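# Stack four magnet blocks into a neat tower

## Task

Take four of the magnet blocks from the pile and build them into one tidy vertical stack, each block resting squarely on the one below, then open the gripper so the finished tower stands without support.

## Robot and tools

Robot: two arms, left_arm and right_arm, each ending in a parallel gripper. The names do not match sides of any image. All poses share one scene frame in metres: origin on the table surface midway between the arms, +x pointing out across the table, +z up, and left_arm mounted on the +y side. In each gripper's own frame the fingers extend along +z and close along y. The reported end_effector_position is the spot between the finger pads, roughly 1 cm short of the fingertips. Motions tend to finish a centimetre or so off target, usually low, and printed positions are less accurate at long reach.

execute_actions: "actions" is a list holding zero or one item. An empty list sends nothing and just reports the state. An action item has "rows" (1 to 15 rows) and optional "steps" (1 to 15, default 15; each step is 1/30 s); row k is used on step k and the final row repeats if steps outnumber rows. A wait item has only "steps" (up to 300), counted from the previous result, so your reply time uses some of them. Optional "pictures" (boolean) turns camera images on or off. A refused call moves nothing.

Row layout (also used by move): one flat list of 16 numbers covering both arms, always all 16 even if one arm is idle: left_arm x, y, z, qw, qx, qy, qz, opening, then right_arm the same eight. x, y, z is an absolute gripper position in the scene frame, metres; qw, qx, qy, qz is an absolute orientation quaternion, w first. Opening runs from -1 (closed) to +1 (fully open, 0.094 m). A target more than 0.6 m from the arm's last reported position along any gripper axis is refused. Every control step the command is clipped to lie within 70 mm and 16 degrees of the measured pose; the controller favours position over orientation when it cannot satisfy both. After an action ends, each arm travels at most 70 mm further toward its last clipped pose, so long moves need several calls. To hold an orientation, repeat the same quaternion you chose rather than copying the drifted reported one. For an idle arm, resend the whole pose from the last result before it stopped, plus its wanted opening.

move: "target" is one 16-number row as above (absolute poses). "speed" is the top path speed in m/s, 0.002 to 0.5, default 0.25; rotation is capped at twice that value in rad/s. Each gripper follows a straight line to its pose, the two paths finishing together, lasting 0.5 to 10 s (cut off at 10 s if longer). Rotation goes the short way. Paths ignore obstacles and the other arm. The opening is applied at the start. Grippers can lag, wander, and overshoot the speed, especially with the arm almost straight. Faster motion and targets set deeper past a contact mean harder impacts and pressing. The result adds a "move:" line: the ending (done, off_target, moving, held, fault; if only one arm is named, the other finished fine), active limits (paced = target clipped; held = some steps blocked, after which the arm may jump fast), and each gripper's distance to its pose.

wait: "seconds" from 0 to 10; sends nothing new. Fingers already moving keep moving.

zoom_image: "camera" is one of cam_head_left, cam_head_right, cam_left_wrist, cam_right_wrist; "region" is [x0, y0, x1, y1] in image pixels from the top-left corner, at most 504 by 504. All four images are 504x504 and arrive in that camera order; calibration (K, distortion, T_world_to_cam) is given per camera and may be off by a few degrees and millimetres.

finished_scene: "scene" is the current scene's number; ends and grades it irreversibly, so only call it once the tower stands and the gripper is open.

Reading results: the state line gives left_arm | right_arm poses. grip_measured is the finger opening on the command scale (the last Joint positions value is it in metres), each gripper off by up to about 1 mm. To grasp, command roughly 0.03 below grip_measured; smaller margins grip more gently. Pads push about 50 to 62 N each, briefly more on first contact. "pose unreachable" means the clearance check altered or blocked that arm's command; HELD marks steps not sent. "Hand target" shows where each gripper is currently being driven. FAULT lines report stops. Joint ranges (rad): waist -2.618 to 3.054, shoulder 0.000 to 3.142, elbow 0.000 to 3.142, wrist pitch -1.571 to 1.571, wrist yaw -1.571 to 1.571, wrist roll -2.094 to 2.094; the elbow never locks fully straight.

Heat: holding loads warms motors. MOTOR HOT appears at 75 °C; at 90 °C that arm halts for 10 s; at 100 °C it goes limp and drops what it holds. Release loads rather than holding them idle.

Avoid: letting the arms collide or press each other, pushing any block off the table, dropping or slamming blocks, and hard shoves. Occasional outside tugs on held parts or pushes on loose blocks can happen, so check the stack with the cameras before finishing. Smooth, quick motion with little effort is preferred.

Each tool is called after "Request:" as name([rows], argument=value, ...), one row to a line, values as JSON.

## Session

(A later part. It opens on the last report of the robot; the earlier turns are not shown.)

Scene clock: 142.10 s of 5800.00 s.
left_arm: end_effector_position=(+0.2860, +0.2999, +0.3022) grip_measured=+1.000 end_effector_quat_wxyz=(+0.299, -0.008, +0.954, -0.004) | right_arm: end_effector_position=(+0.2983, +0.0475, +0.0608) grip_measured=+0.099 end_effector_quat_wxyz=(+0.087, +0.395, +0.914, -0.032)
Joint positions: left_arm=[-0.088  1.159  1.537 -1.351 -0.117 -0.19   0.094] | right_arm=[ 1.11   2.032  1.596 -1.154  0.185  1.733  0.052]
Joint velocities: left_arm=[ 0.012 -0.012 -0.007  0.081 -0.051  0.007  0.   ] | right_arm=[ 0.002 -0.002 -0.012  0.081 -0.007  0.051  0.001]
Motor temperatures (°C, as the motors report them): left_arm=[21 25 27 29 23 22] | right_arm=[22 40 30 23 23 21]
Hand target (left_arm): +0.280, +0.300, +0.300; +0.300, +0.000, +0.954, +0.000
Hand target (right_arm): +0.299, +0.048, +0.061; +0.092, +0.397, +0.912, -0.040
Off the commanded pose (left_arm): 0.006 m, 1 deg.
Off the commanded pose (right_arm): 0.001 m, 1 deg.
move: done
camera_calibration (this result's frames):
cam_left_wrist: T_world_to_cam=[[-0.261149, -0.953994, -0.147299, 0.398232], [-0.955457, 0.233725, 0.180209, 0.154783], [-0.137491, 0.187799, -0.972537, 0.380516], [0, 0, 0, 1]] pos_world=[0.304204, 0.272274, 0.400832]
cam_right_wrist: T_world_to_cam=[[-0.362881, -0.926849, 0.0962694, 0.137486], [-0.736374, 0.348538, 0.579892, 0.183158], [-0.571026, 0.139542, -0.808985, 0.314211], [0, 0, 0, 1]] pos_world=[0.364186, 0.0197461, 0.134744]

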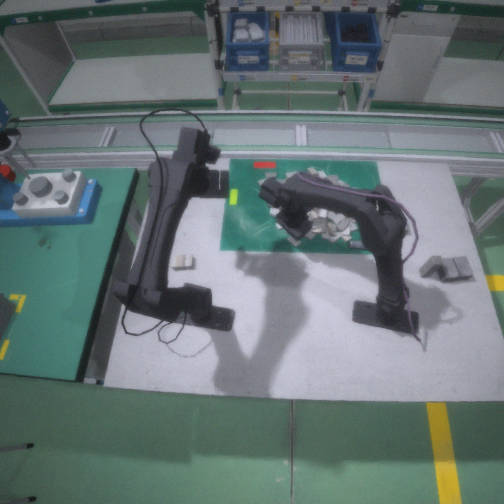

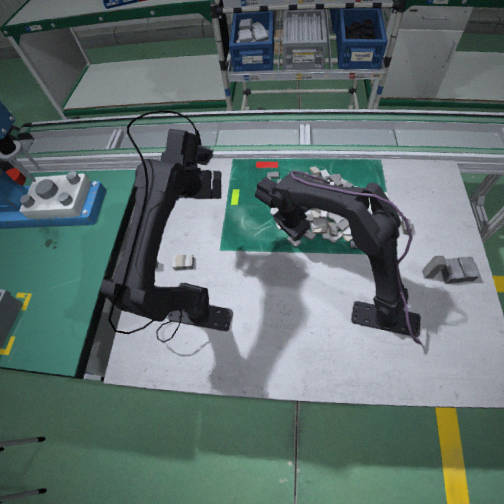

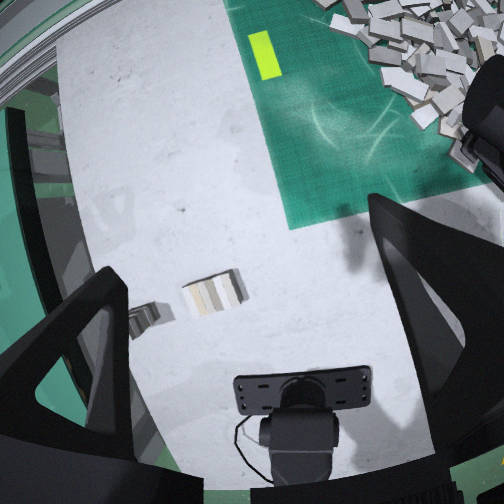

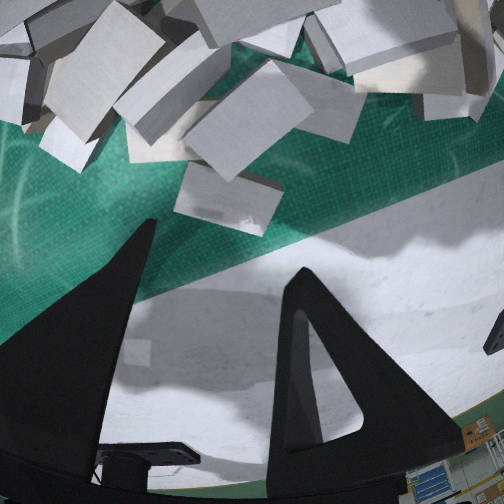

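Request:
move(target=[0.28,0.30,0.30,0.3,0,0.954,0,1, 0.299,0.044,0.020,0.0924,0.381,0.919,-0.0383,0.1], speed=0.08)

Scene clock: 144.93 s of 5800.00 s.
left_arm: end_effector_position=(+0.2860, +0.2999, +0.3022) grip_measured=+1.000 end_effector_quat_wxyz=(+0.299, -0.008, +0.954, -0.004) | right_arm: end_effector_position=(+0.2991, +0.0486, +0.0274) grip_measured=+0.099 end_effector_quat_wxyz=(+0.088, +0.385, +0.918, -0.027)
Joint positions: left_arm=[-0.088  1.159  1.537 -1.351 -0.117 -0.19   0.094] | right_arm=[ 1.11   2.06   1.502 -1.021  0.185  1.711  0.052]
Joint velocities: left_arm=[ 0.007 -0.012  0.022 -0.125 -0.022 -0.037  0.   ] | right_arm=[-0.007 -0.002  0.002 -0.066 -0.007 -0.037  0.001]
Motor temperatures (°C, as the motors report them): left_arm=[21 25 27 29 23 22] | right_arm=[22 40 30 23 23 21]
Hand target (left_arm): +0.280, +0.300, +0.300; +0.300, +0.000, +0.954, +0.000
Hand target (right_arm): +0.299, +0.044, +0.020; +0.092, +0.381, +0.919, -0.038
Off the commanded pose (left_arm): 0.006 m, 1 deg.
Off the commanded pose (right_arm): 0.009 m, 1 deg.
move: done
camera_calibration (this result's frames):
cam_left_wrist: T_world_to_cam=[[-0.261149, -0.953994, -0.147299, 0.398232], [-0.955457, 0.233725, 0.180209, 0.154783], [-0.137491, 0.187799, -0.972537, 0.380516], [0, 0, 0, 1]] pos_world=[0.304204, 0.272274, 0.400832]
cam_right_wrist: T_world_to_cam=[[-0.34228, -0.935277, 0.0900121, 0.136449], [-0.746143, 0.328781, 0.578942, 0.206672], [-0.571065, 0.130998, -0.810385, 0.28799], [0, 0, 0, 1]] pos_world=[0.365372, 0.0219418, 0.101449]

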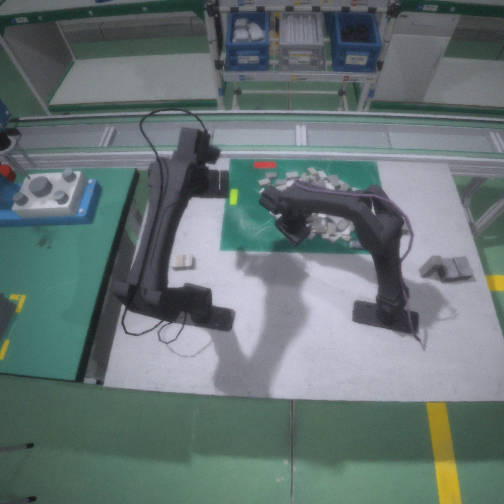

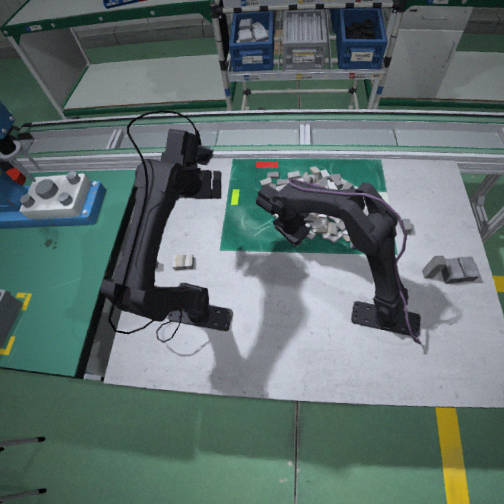

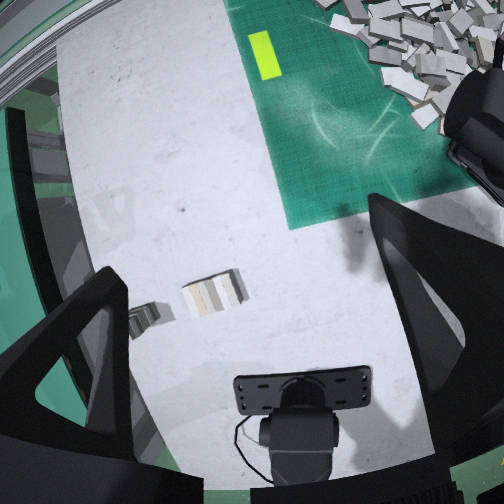

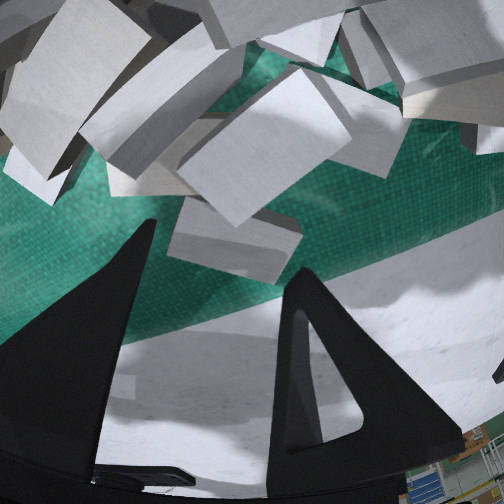

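Request:
move(target=[0.28,0.30,0.30,0.3,0,0.954,0,1, 0.299,0.040,0.003,0.0924,0.381,0.919,-0.0383,0.15], speed=0.04)

Scene clock: 147.17 s of 5800.00 s.
left_arm: end_effector_position=(+0.2860, +0.2999, +0.3022) grip_measured=+1.000 end_effector_quat_wxyz=(+0.299, -0.008, +0.954, -0.004) | right_arm: end_effector_position=(+0.2985, +0.0478, +0.0126) grip_measured=+0.148 end_effector_quat_wxyz=(+0.089, +0.383, +0.919, -0.024)
Joint positions: left_arm=[-0.088  1.159  1.537 -1.351 -0.117 -0.19   0.094] | right_arm=[ 1.11   2.068  1.452 -0.955  0.185  1.704  0.054]
Joint velocities: left_arm=[-0.007 -0.002 -0.022 -0.066 -0.022 -0.037  0.   ] | right_arm=[-0.002  0.002 -0.012  0.007 -0.007 -0.007 -0.   ]
Motor temperatures (°C, as the motors report them): left_arm=[21 25 27 29 23 22] | right_arm=[22 40 30 23 23 21]
Hand target (left_arm): +0.280, +0.300, +0.300; +0.300, +0.000, +0.954, +0.000
Hand target (right_arm): +0.299, +0.040, +0.003; +0.092, +0.381, +0.919, -0.038
Off the commanded pose (left_arm): 0.006 m, 1 deg.
Off the commanded pose (right_arm): 0.012 m, 2 deg.
move: off_target (right_arm)
camera_calibration (this result's frames):
cam_left_wrist: T_world_to_cam=[[-0.261149, -0.953994, -0.147299, 0.398232], [-0.955457, 0.233725, 0.180209, 0.154783], [-0.137491, 0.187799, -0.972537, 0.380516], [0, 0, 0, 1]] pos_world=[0.304204, 0.272274, 0.400832]
cam_right_wrist: T_world_to_cam=[[-0.336313, -0.938033, 0.0835972, 0.135212], [-0.750702, 0.320627, 0.57762, 0.216809], [-0.568629, 0.131504, -0.812014, 0.274999], [0, 0, 0, 1]] pos_world=[0.364605, 0.0211547, 0.0867666]

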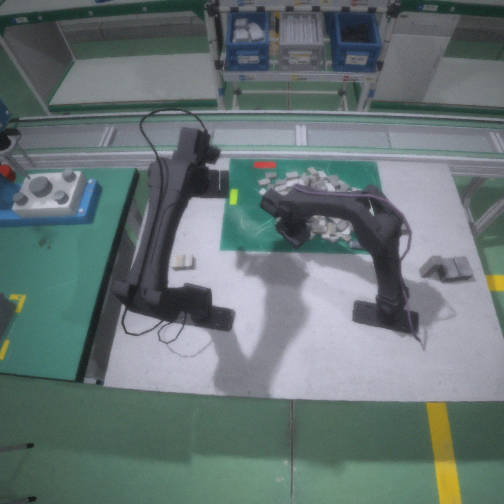

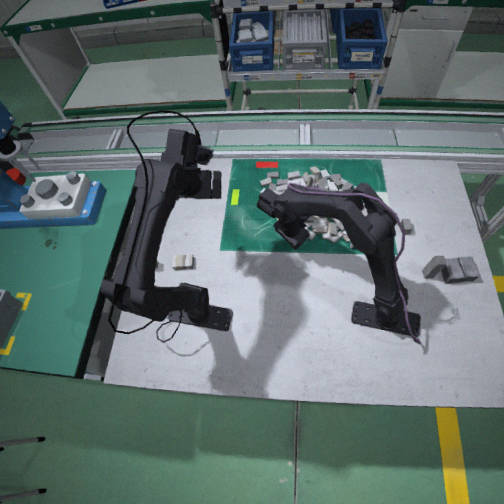

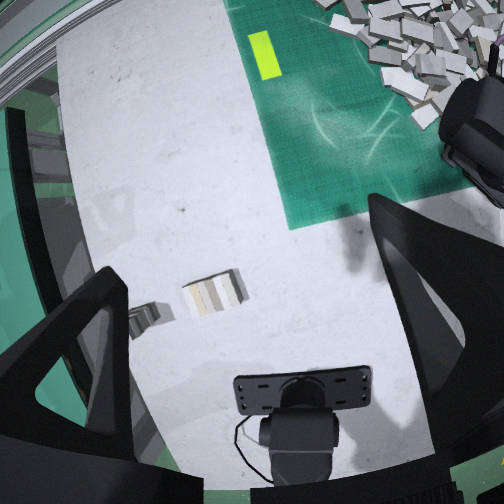

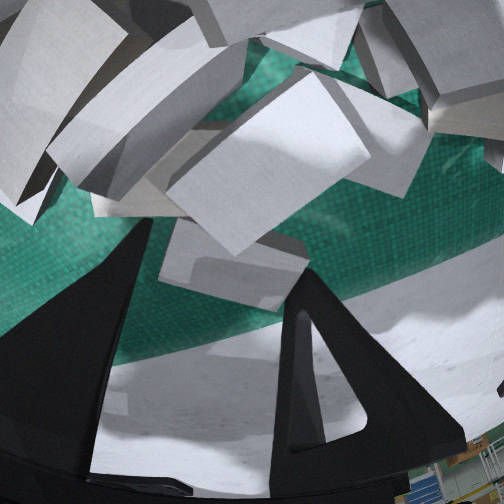

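Request:
move(target=[0.28,0.30,0.30,0.3,0,0.954,0,1, 0.300,0.043,0.001,0.0924,0.381,0.919,-0.0383,0.15], speed=0.02)

Request:
execute_actions([
  {"rows":[[0.28,0.30,0.30,0.3,0,0.954,0,1, 0.299,0.046,0.006,0.0924,0.381,0.919,-0.0383,-0.165]],"steps":15},
])

Scene clock: 149.50 s of 5800.00 s.
left_arm: end_effector_position=(+0.2860, +0.2999, +0.3022) grip_measured=+1.000 end_effector_quat_wxyz=(+0.299, -0.008, +0.954, -0.004) | right_arm: end_effector_position=(+0.2983, +0.0474, +0.0093) grip_measured=+0.148 end_effector_quat_wxyz=(+0.088, +0.382, +0.919, -0.027)
Joint positions: left_arm=[-0.088  1.159  1.537 -1.351 -0.117 -0.19   0.094] | right_arm=[ 1.11   2.077  1.452 -0.952  0.185  1.703  0.054]
Joint velocities: left_arm=[-0.012 -0.002  0.007  0.022 -0.066 -0.066  0.   ] | right_arm=[ 0.012 -0.002 -0.002  0.051 -0.022 -0.051 -0.001]
Motor temperatures (°C, as the motors report them): left_arm=[21 25 27 29 23 22] | right_arm=[22 41 30 23 23 21]
Hand target (left_arm): +0.280, +0.300, +0.300; +0.300, +0.000, +0.954, +0.000
Hand target (right_arm): +0.300, +0.043, +0.001; +0.092, +0.381, +0.919, -0.038
Off the commanded pose (left_arm): 0.006 m, 1 deg.
Off the commanded pose (right_arm): 0.010 m, 1 deg.
move: done
camera_calibration (this result's frames):
cam_left_wrist: T_world_to_cam=[[-0.261149, -0.953994, -0.147299, 0.398232], [-0.955457, 0.233725, 0.180209, 0.154783], [-0.137491, 0.187799, -0.972537, 0.380516], [0, 0, 0, 1]] pos_world=[0.304204, 0.272274, 0.400832]
cam_right_wrist: T_world_to_cam=[[-0.335619, -0.937661, 0.0902905, 0.134776], [-0.748552, 0.323657, 0.578719, 0.217879], [-0.571866, 0.126642, -0.810513, 0.273443], [0, 0, 0, 1]] pos_world=[0.364699, 0.0212265, 0.0833697]

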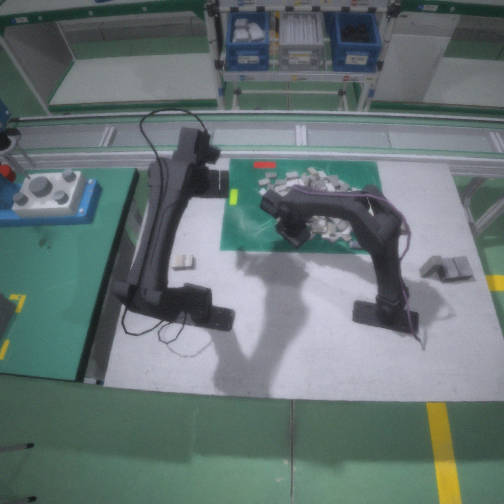

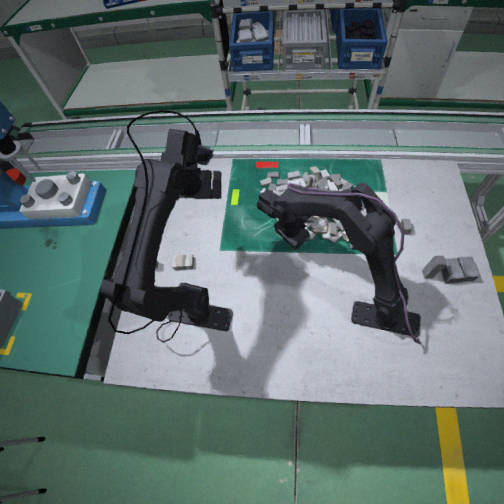

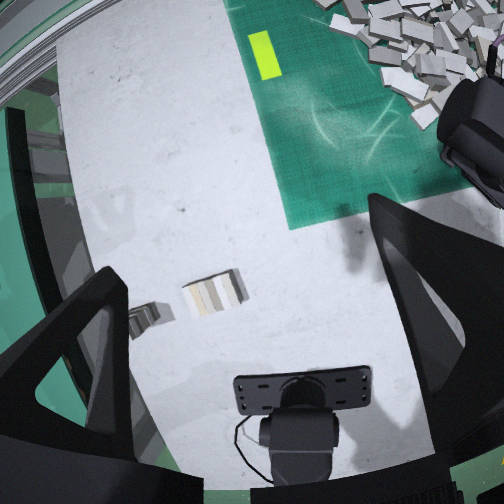

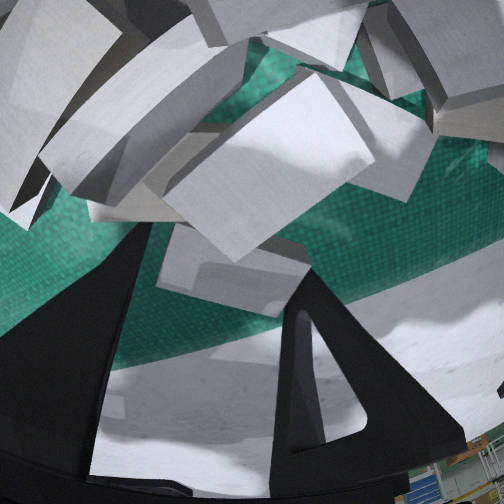

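Scene clock: 150.00 s of 5800.00 s.
left_arm: end_effector_position=(+0.2860, +0.2999, +0.3022) grip_measured=+1.000 end_effector_quat_wxyz=(+0.299, -0.008, +0.954, -0.004) | right_arm: end_effector_position=(+0.2979, +0.0468, +0.0093) grip_measured=-0.091 end_effector_quat_wxyz=(+0.088, +0.382, +0.919, -0.029)
Joint positions: left_arm=[-0.088  1.159  1.537 -1.351 -0.117 -0.19   0.094] | right_arm=[ 1.11   2.077  1.452 -0.955  0.186  1.703  0.043]
Joint velocities: left_arm=[-0.007 -0.002 -0.002  0.007  0.037 -0.007  0.   ] | right_arm=[-0.012 -0.022 -0.007 -0.022 -0.081 -0.022 -0.001]
Motor temperatures (°C, as the motors report them): left_arm=[21 25 27 29 23 22] | right_arm=[22 41 30 23 23 21]
Hand target (left_arm): +0.280, +0.300, +0.300; +0.300, +0.000, +0.954, +0.000
Hand target (right_arm): +0.299, +0.046, +0.006; +0.093, +0.381, +0.919, -0.038
Off the commanded pose (left_arm): 0.006 m, 1 deg.
Off the commanded pose (right_arm): 0.004 m, 1 deg.
Steps of this call (steps 1 to 15: all 15 steps of this action). Readings (end_effector_position):
1: left_arm (+0.2860, +0.2999, +0.3022) | right_arm (+0.2981, +0.0471, +0.0093)
2: left_arm (+0.2860, +0.2999, +0.3022) | right_arm (+0.2979, +0.0468, +0.0093)
4: left_arm (+0.2860, +0.2999, +0.3022) | right_arm (+0.2979, +0.0468, +0.0093)
8: left_arm (+0.2860, +0.2999, +0.3022) | right_arm (+0.2979, +0.0468, +0.0093)
15: the state above
camera_calibration (this result's frames):
cam_left_wrist: T_world_to_cam=[[-0.261149, -0.953994, -0.147299, 0.398232], [-0.955457, 0.233725, 0.180209, 0.154783], [-0.137491, 0.187799, -0.972537, 0.380516], [0, 0, 0, 1]] pos_world=[0.304204, 0.272274, 0.400832]
cam_right_wrist: T_world_to_cam=[[-0.335472, -0.937419, 0.0932992, 0.13396], [-0.747651, 0.32519, 0.579025, 0.217427], [-0.573129, 0.124492, -0.809954, 0.27378], [0, 0, 0, 1]] pos_world=[0.364411, 0.0207885, 0.0833546]

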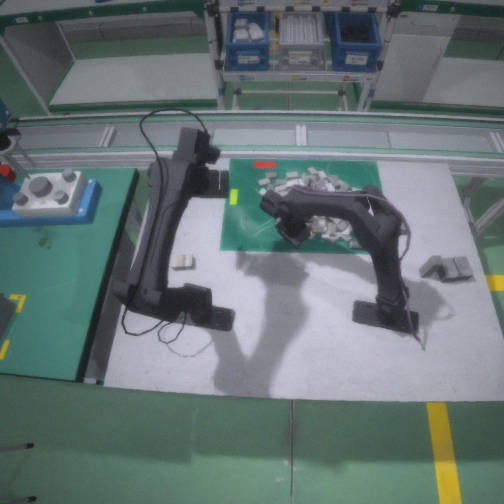

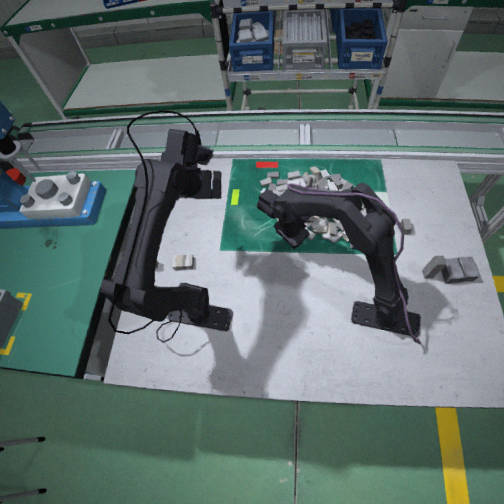

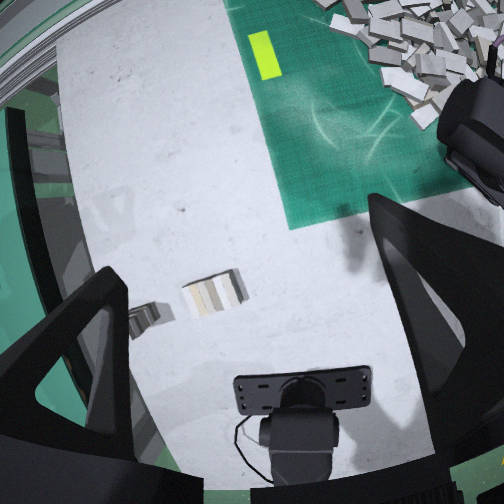

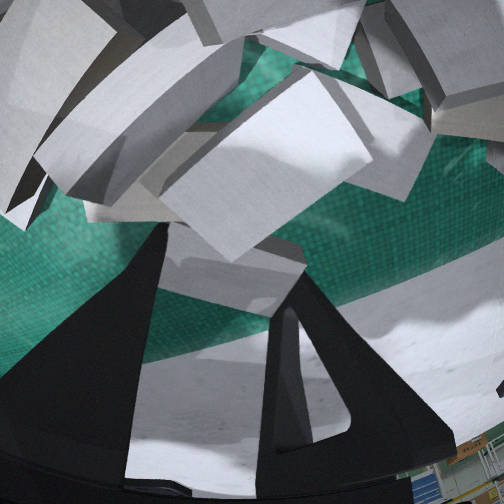

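Request:
move(target=[0.28,0.30,0.30,0.3,0,0.954,0,1, 0.286,0.058,0.016,0.0924,0.381,0.919,-0.0383,-0.165], speed=0.04)

Request:
move(target=[0.28,0.30,0.30,0.3,0,0.954,0,1, 0.285,0.05,0.095,0.0924,0.381,0.919,-0.0383,-0.165], speed=0.2)

Scene clock: 152.77 s of 5800.00 s.
left_arm: end_effector_position=(+0.2860, +0.2999, +0.3022) grip_measured=+1.000 end_effector_quat_wxyz=(+0.299, -0.008, +0.954, -0.004) | right_arm: end_effector_position=(+0.2851, +0.0575, +0.0154) grip_measured=-0.091 end_effector_quat_wxyz=(+0.089, +0.379, +0.921, -0.030)
Joint positions: left_arm=[-0.088  1.159  1.537 -1.351 -0.117 -0.19   0.094] | right_arm=[ 1.154  2.077  1.478 -0.992  0.186  1.743  0.043]
Joint velocities: left_arm=[-0.002 -0.012 -0.002 -0.007 -0.007 -0.007  0.   ] | right_arm=[-0.007 -0.027  0.022 -0.066 -0.11   0.051 -0.   ]
Motor temperatures (°C, as the motors report them): left_arm=[21 25 27 29 23 22] | right_arm=[22 41 30 23 23 21]
Hand target (left_arm): +0.280, +0.300, +0.300; +0.300, +0.000, +0.954, +0.000
Hand target (right_arm): +0.286, +0.058, +0.016; +0.093, +0.381, +0.919, -0.038
Off the commanded pose (left_arm): 0.006 m, 1 deg.
Off the commanded pose (right_arm): 0.001 m, 1 deg.
move: done
camera_calibration (this result's frames):
cam_left_wrist: T_world_to_cam=[[-0.261149, -0.953994, -0.147299, 0.398232], [-0.955457, 0.233725, 0.180209, 0.154783], [-0.137491, 0.187799, -0.972537, 0.380516], [0, 0, 0, 1]] pos_world=[0.304204, 0.272274, 0.400832]
cam_right_wrist: T_world_to_cam=[[-0.330059, -0.938931, 0.097309, 0.13761], [-0.748816, 0.323197, 0.578635, 0.201324], [-0.574748, 0.118117, -0.809761, 0.270863], [0, 0, 0, 1]] pos_world=[0.351852, 0.0321453, 0.0894511]

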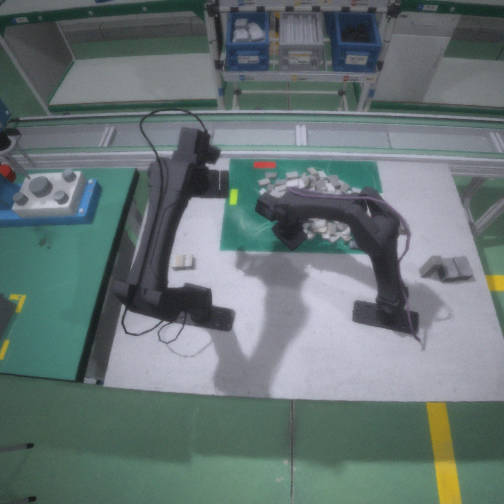

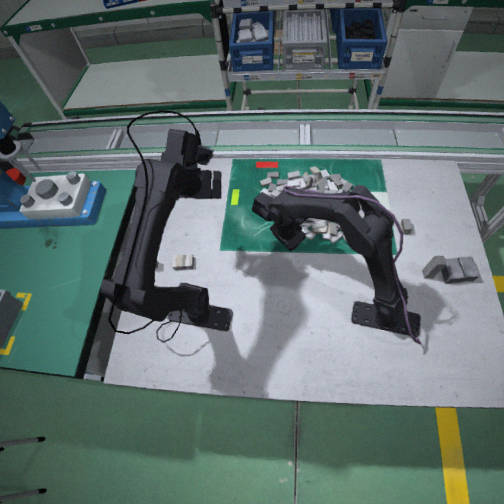

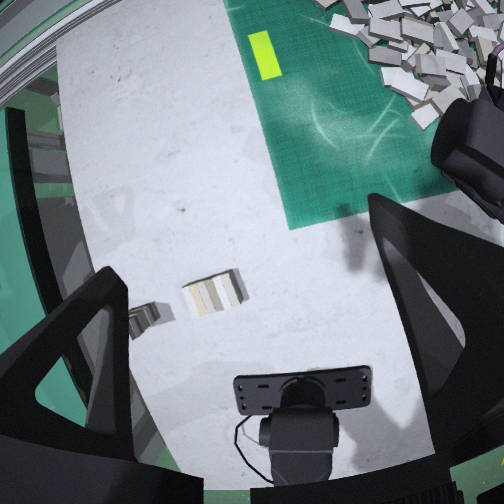

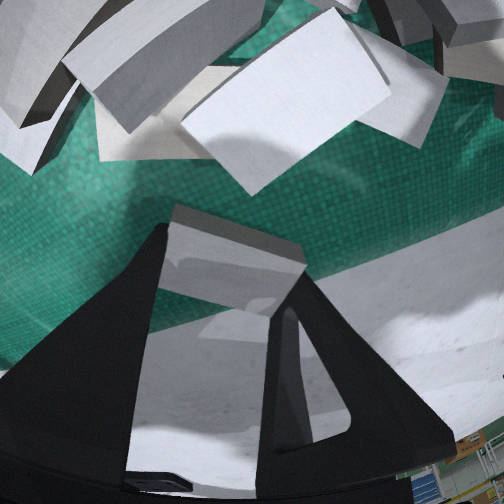

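Scene clock: 153.87 s of 5800.00 s.
left_arm: end_effector_position=(+0.2860, +0.2999, +0.3022) grip_measured=+1.000 end_effector_quat_wxyz=(+0.299, -0.008, +0.954, -0.004) | right_arm: end_effector_position=(+0.2825, +0.0539, +0.0900) grip_measured=-0.091 end_effector_quat_wxyz=(+0.087, +0.379, +0.921, -0.035)
Joint positions: left_arm=[-0.088  1.159  1.537 -1.351 -0.117 -0.19   0.094] | right_arm=[ 1.154  2.005  1.673 -1.27   0.186  1.743  0.043]
Joint velocities: left_arm=[ 0.002 -0.017 -0.007 -0.051  0.007  0.037  0.   ] | right_arm=[-0.007 -0.007 -0.002  0.022 -0.022 -0.051  0.001]
Motor temperatures (°C, as the motors report them): left_arm=[21 25 27 29 23 22] | right_arm=[22 41 30 23 23 21]
Hand target (left_arm): +0.280, +0.300, +0.300; +0.300, +0.000, +0.954, +0.000
Hand target (right_arm): +0.286, +0.051, +0.095; +0.092, +0.381, +0.919, -0.038
Off the commanded pose (left_arm): 0.006 m, 1 deg.
Off the commanded pose (right_arm): 0.007 m, 1 deg.
move: done
camera_calibration (this result's frames):
cam_left_wrist: T_world_to_cam=[[-0.261149, -0.953994, -0.147299, 0.398232], [-0.955457, 0.233725, 0.180209, 0.154783], [-0.137491, 0.187799, -0.972537, 0.380516], [0, 0, 0, 1]] pos_world=[0.304204, 0.272274, 0.400832]
cam_right_wrist: T_world_to_cam=[[-0.329501, -0.938136, 0.106443, 0.125118], [-0.745643, 0.327721, 0.580186, 0.156148], [-0.579176, 0.111803, -0.807499, 0.331639], [0, 0, 0, 1]] pos_world=[0.349735, 0.029126, 0.163886]

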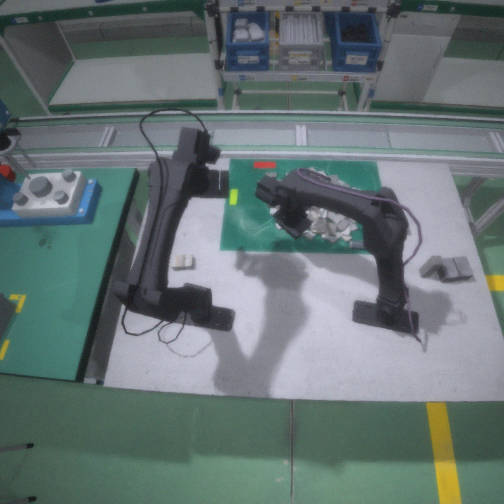

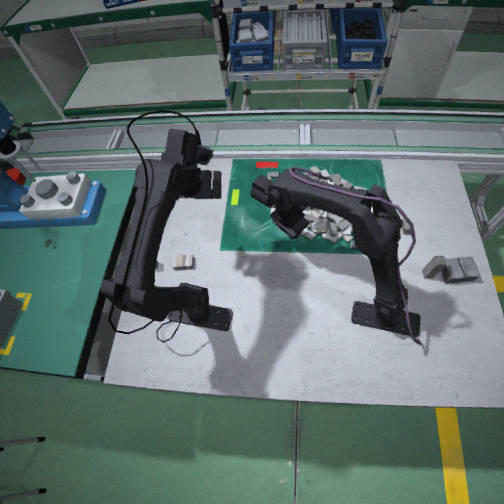

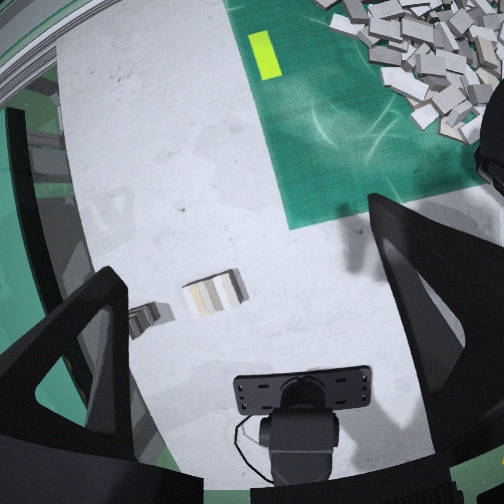

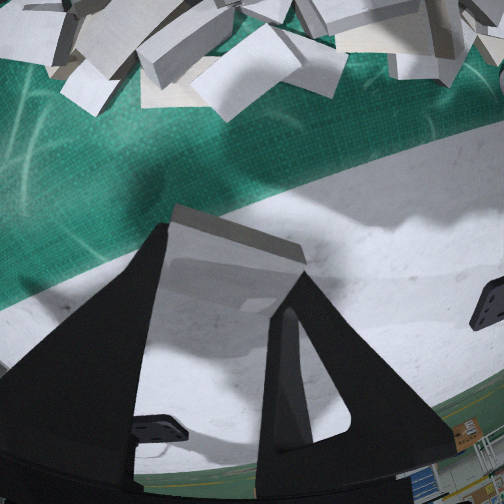

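Request:
move(target=[0.28,0.30,0.30,0.3,0,0.954,0,1, 0.370,-0.331,0.09,0.0719,0.691,0.7157,-0.0695,-0.165], speed=0.3)

Request:
move(target=[0.28,0.30,0.30,0.3,0,0.954,0,1, 0.367,-0.331,0.048,0.0719,0.691,0.7157,-0.0695,-0.165], speed=0.08)

Request:
zoom_image(camera="cam_right_wrist", region=[120,110,360,350])

Scene clock: 157.83 s of 5800.00 s.
left_arm: end_effector_position=(+0.2860, +0.2999, +0.3022) grip_measured=+1.000 end_effector_quat_wxyz=(+0.299, -0.008, +0.954, -0.004) | right_arm: end_effector_position=(+0.3677, -0.3261, +0.0865) grip_measured=-0.091 end_effector_quat_wxyz=(+0.056, +0.697, +0.712, -0.066)
Joint positions: left_arm=[-0.088  1.159  1.537 -1.351 -0.117 -0.19   0.094] | right_arm=[ 0.008  1.817  1.407 -1.141  0.173  1.361  0.043]
Joint velocities: left_arm=[ 0.007 -0.007  0.002  0.007  0.007 -0.022  0.   ] | right_arm=[-0.002 -0.002 -0.007 -0.007  0.007 -0.125 -0.001]
Motor temperatures (°C, as the motors report them): left_arm=[21 25 27 29 23 22] | right_arm=[22 41 30 23 23 21]
Hand target (left_arm): +0.280, +0.300, +0.300; +0.300, +0.000, +0.954, +0.000
Hand target (right_arm): +0.373, -0.325, +0.090; +0.060, +0.692, +0.717, -0.064
Off the commanded pose (left_arm): 0.006 m, 1 deg.
Off the commanded pose (right_arm): 0.006 m, 2 deg.
move: done
camera_calibration (this result's frames):
cam_left_wrist: T_world_to_cam=[[-0.261149, -0.953994, -0.147299, 0.398232], [-0.955457, 0.233725, 0.180209, 0.154783], [-0.137491, 0.187799, -0.972537, 0.380516], [0, 0, 0, 1]] pos_world=[0.304204, 0.272274, 0.400832]
cam_right_wrist: T_world_to_cam=[[-0.887831, -0.445508, 0.115236, 0.162236], [-0.296569, 0.745432, 0.596974, 0.315835], [-0.351857, 0.495837, -0.793941, 0.461153], [0, 0, 0, 1]] pos_world=[0.399965, -0.391813, 0.158888]

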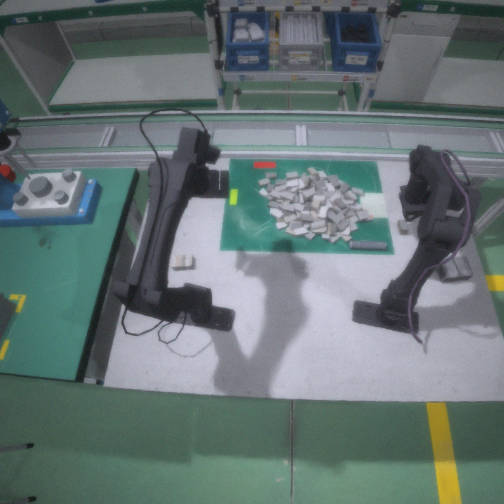

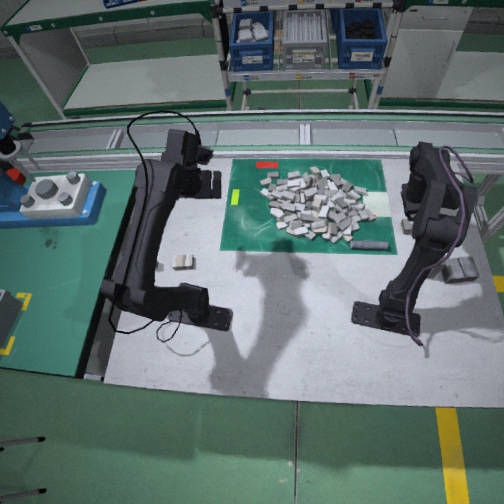

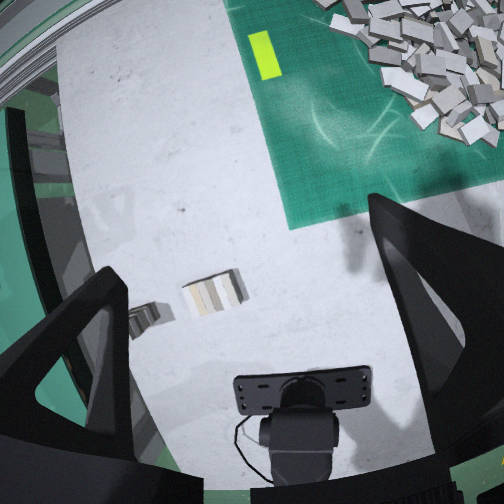

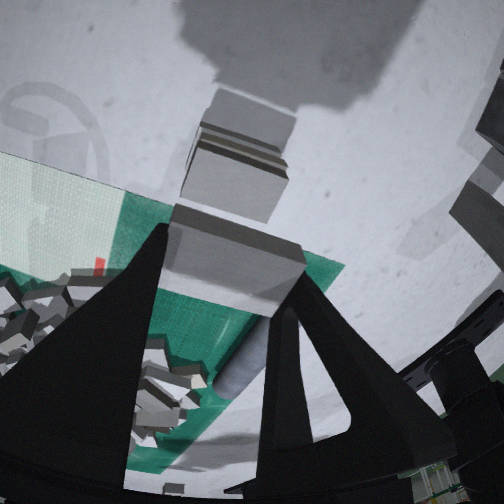

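Scene clock: 158.87 s of 5800.00 s.
left_arm: end_effector_position=(+0.2860, +0.2999, +0.3022) grip_measured=+1.000 end_effector_quat_wxyz=(+0.299, -0.008, +0.954, -0.004) | right_arm: end_effector_position=(+0.3703, -0.3275, +0.0555) grip_measured=-0.091 end_effector_quat_wxyz=(+0.075, +0.694, +0.714, -0.057)
Joint positions: left_arm=[-0.088  1.159  1.537 -1.351 -0.117 -0.19   0.094] | right_arm=[ 0.008  1.817  1.279 -0.97   0.178  1.35   0.043]
Joint velocities: left_arm=[ 0.002 -0.002  0.007  0.022  0.037 -0.022  0.   ] | right_arm=[ 0.002  0.002 -0.002 -0.022 -0.037 -0.022 -0.001]
Motor temperatures (°C, as the motors report them): left_arm=[21 25 27 29 23 22] | right_arm=[22 41 30 23 23 21]
Hand target (left_arm): +0.280, +0.300, +0.300; +0.300, +0.000, +0.954, +0.000
Hand target (right_arm): +0.366, -0.331, +0.048; +0.072, +0.691, +0.716, -0.070
Off the commanded pose (left_arm): 0.006 m, 1 deg.
Off the commanded pose (right_arm): 0.009 m, 2 deg.
move: done
camera_calibration (this result's frames):
cam_left_wrist: T_world_to_cam=[[-0.261149, -0.953994, -0.147299, 0.398232], [-0.955457, 0.233725, 0.180209, 0.154783], [-0.137491, 0.187799, -0.972537, 0.380516], [0, 0, 0, 1]] pos_world=[0.304204, 0.272274, 0.400832]
cam_right_wrist: T_world_to_cam=[[-0.886904, -0.453697, 0.0869461, 0.166034], [-0.327029, 0.749576, 0.575489, 0.349984], [-0.326271, 0.48197, -0.813174, 0.425144], [0, 0, 0, 1]] pos_world=[0.400424, -0.391917, 0.129868]

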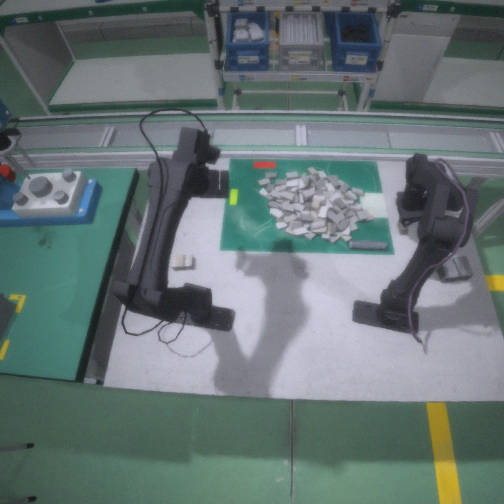

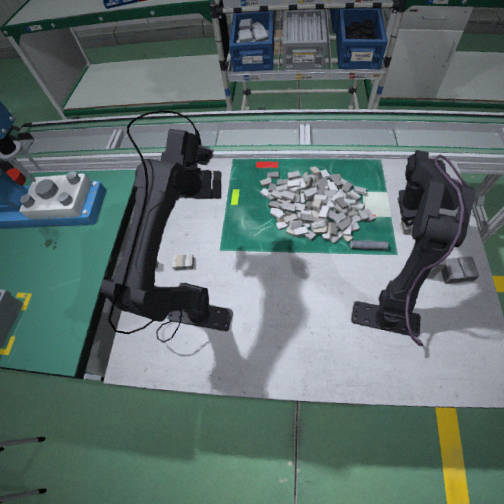

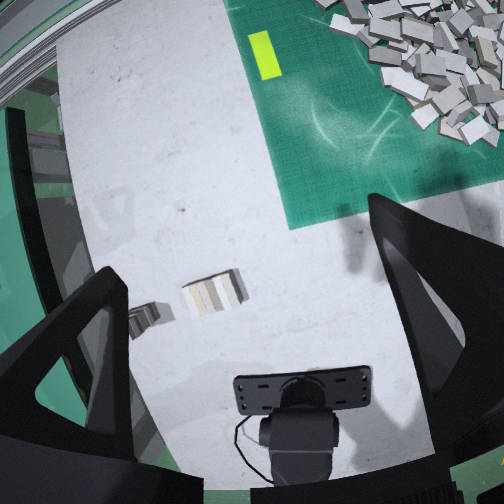

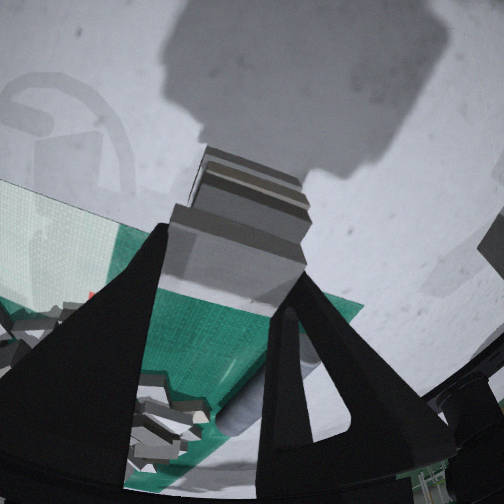

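Region (120, 110, 360, 350) of cam_right_wrist's 504x504 image, scaled by 2.100, with more detail than that image has.

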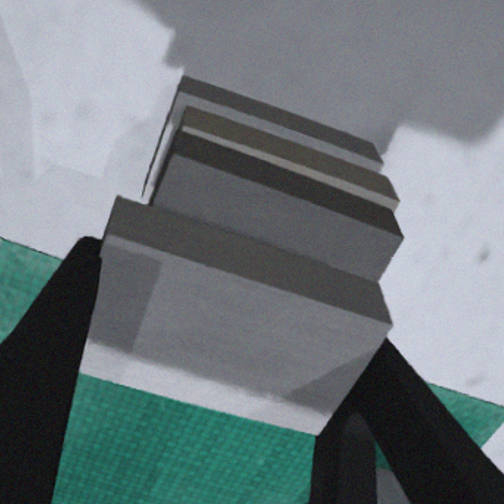

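Request:
move(target=[0.28,0.30,0.30,0.3,0,0.954,0,1, 0.360,-0.334,0.041,0.0719,0.691,0.7157,-0.0695,-0.165], speed=0.03)

Request:
zoom_image(camera="cam_right_wrist", region=[120,110,360,350])

Scene clock: 161.80 s of 5800.00 s.
left_arm: end_effector_position=(+0.2860, +0.2999, +0.3022) grip_measured=+1.000 end_effector_quat_wxyz=(+0.299, -0.008, +0.954, -0.004) | right_arm: end_effector_position=(+0.3635, -0.3294, +0.0449) grip_measured=-0.091 end_effector_quat_wxyz=(+0.070, +0.692, +0.716, -0.061)
Joint positions: left_arm=[-0.088  1.159  1.537 -1.351 -0.117 -0.19   0.094] | right_arm=[-0.001  1.817  1.235 -0.937  0.178  1.337  0.043]
Joint velocities: left_arm=[-0.012 -0.002 -0.012  0.022 -0.066  0.022  0.   ] | right_arm=[-0.012 -0.017  0.017  0.007 -0.022 -0.007  0.   ]
Motor temperatures (°C, as the motors report them): left_arm=[21 25 27 29 23 22] | right_arm=[22 41 30 23 23 21]
Hand target (left_arm): +0.280, +0.300, +0.300; +0.300, +0.000, +0.954, +0.000
Hand target (right_arm): +0.360, -0.334, +0.041; +0.072, +0.691, +0.716, -0.069
Off the commanded pose (left_arm): 0.006 m, 1 deg.
Off the commanded pose (right_arm): 0.007 m, 1 deg.
move: done
camera_calibration (this result's frames):
cam_left_wrist: T_world_to_cam=[[-0.261149, -0.953994, -0.147299, 0.398232], [-0.955457, 0.233725, 0.180209, 0.154783], [-0.137491, 0.187799, -0.972537, 0.380516], [0, 0, 0, 1]] pos_world=[0.304204, 0.272274, 0.400832]
cam_right_wrist: T_world_to_cam=[[-0.884118, -0.45703, 0.0972521, 0.157576], [-0.32249, 0.747441, 0.580803, 0.35265], [-0.338135, 0.482136, -0.808214, 0.419399], [0, 0, 0, 1]] pos_world=[0.394855, -0.393776, 0.118819]

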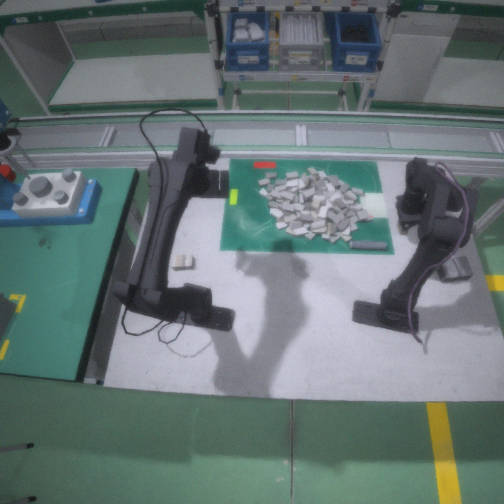

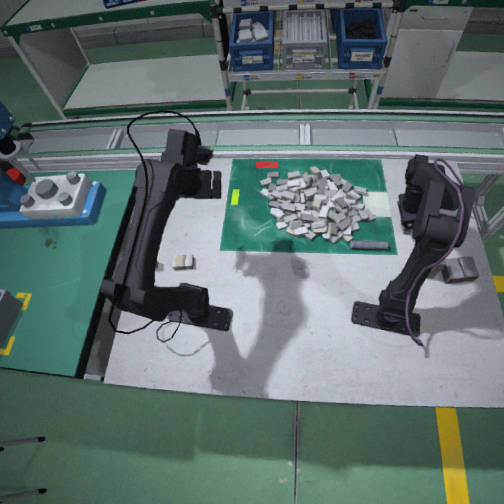

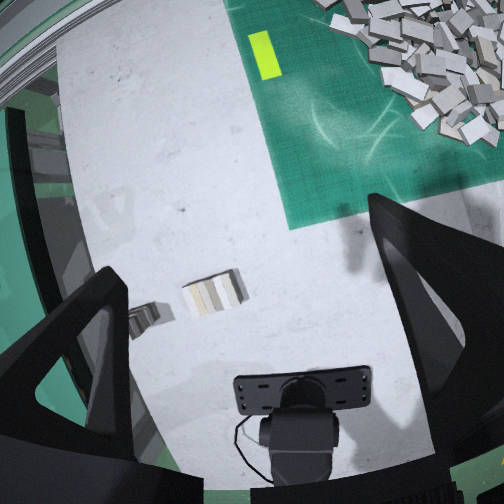

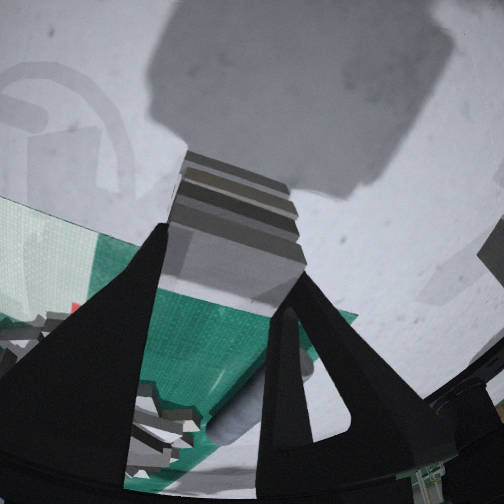

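Region (120, 110, 360, 350) of cam_right_wrist's 504x504 image, scaled by 2.100, with more detail than that image has.

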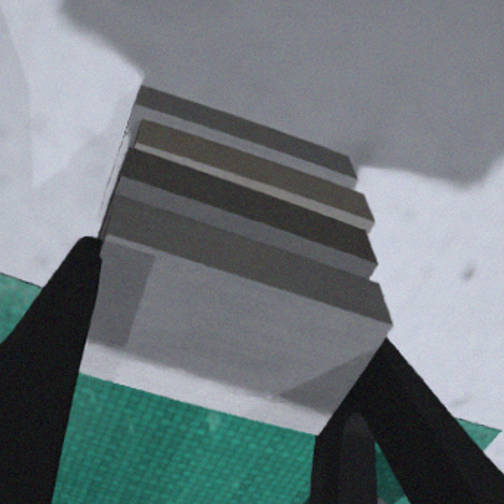

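Request:
move(target=[0.28,0.30,0.30,0.3,0,0.954,0,1, 0.361,-0.338,0.037,0.0719,0.691,0.7157,-0.0695,-0.165], speed=0.02)

Request:
zoom_image(camera="cam_right_wrist", region=[120,110,360,350])

Scene clock: 163.87 s of 5800.00 s.
left_arm: end_effector_position=(+0.2860, +0.2999, +0.3022) grip_measured=+1.000 end_effector_quat_wxyz=(+0.299, -0.008, +0.954, -0.004) | right_arm: end_effector_position=(+0.3669, -0.3338, +0.0452) grip_measured=-0.091 end_effector_quat_wxyz=(+0.077, +0.693, +0.715, -0.056)
Joint positions: left_arm=[-0.088  1.159  1.537 -1.351 -0.117 -0.19   0.094] | right_arm=[-0.012  1.817  1.235 -0.919  0.178  1.326  0.043]
Joint velocities: left_arm=[-0.002 -0.002 -0.012 -0.037  0.066 -0.081  0.   ] | right_arm=[-0.007 -0.007 -0.002 -0.022 -0.007  0.007 -0.   ]
Motor temperatures (°C, as the motors report them): left_arm=[21 25 27 29 23 22] | right_arm=[22 41 30 23 23 21]
Hand target (left_arm): +0.280, +0.300, +0.300; +0.300, +0.000, +0.954, +0.000
Hand target (right_arm): +0.361, -0.338, +0.037; +0.072, +0.691, +0.716, -0.069
Off the commanded pose (left_arm): 0.006 m, 1 deg.
Off the commanded pose (right_arm): 0.011 m, 2 deg.
move: off_target (right_arm)
camera_calibration (this result's frames):
cam_left_wrist: T_world_to_cam=[[-0.261149, -0.953994, -0.147299, 0.398232], [-0.955457, 0.233725, 0.180209, 0.154783], [-0.137491, 0.187799, -0.972537, 0.380516], [0, 0, 0, 1]] pos_world=[0.304204, 0.272274, 0.400832]
cam_right_wrist: T_world_to_cam=[[-0.885655, -0.456501, 0.084983, 0.159737], [-0.33151, 0.74977, 0.572666, 0.361369], [-0.32514, 0.479012, -0.815372, 0.417418], [0, 0, 0, 1]] pos_world=[0.396989, -0.397972, 0.119833]

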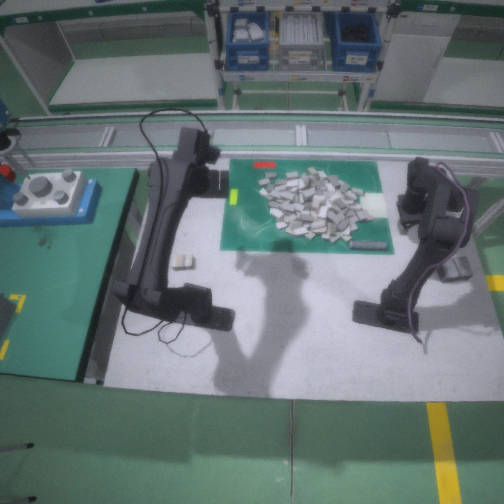

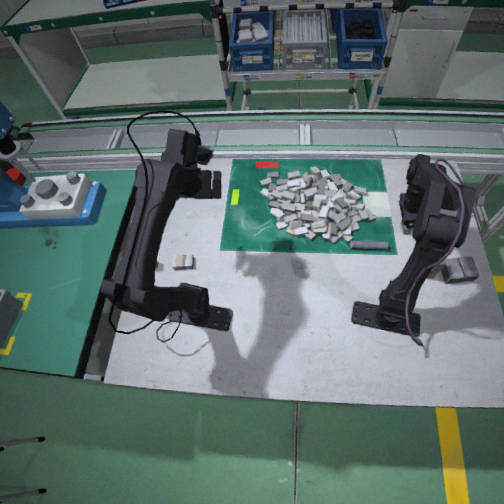

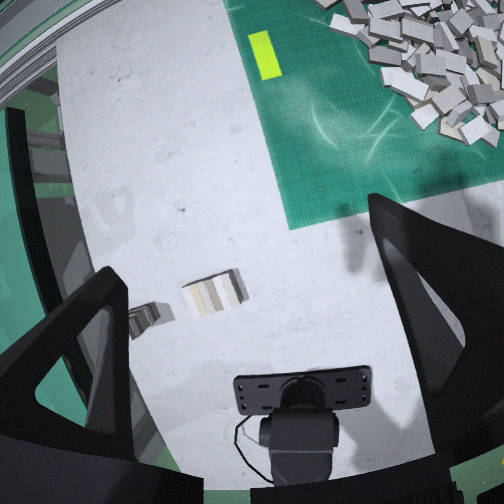

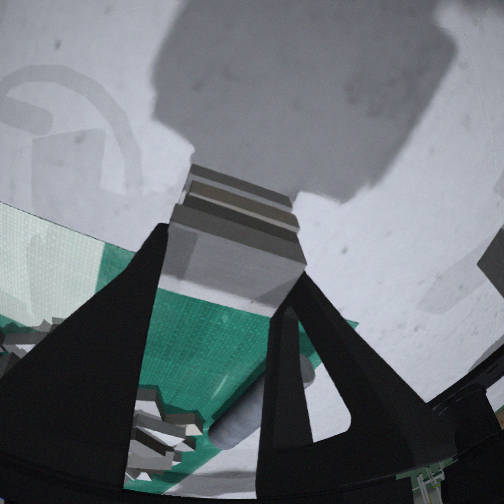

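Region (120, 110, 360, 350) of cam_right_wrist's 504x504 image, scaled by 2.100, with more detail than that image has.

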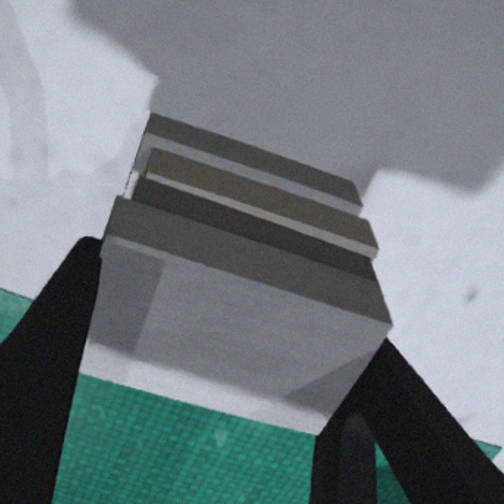

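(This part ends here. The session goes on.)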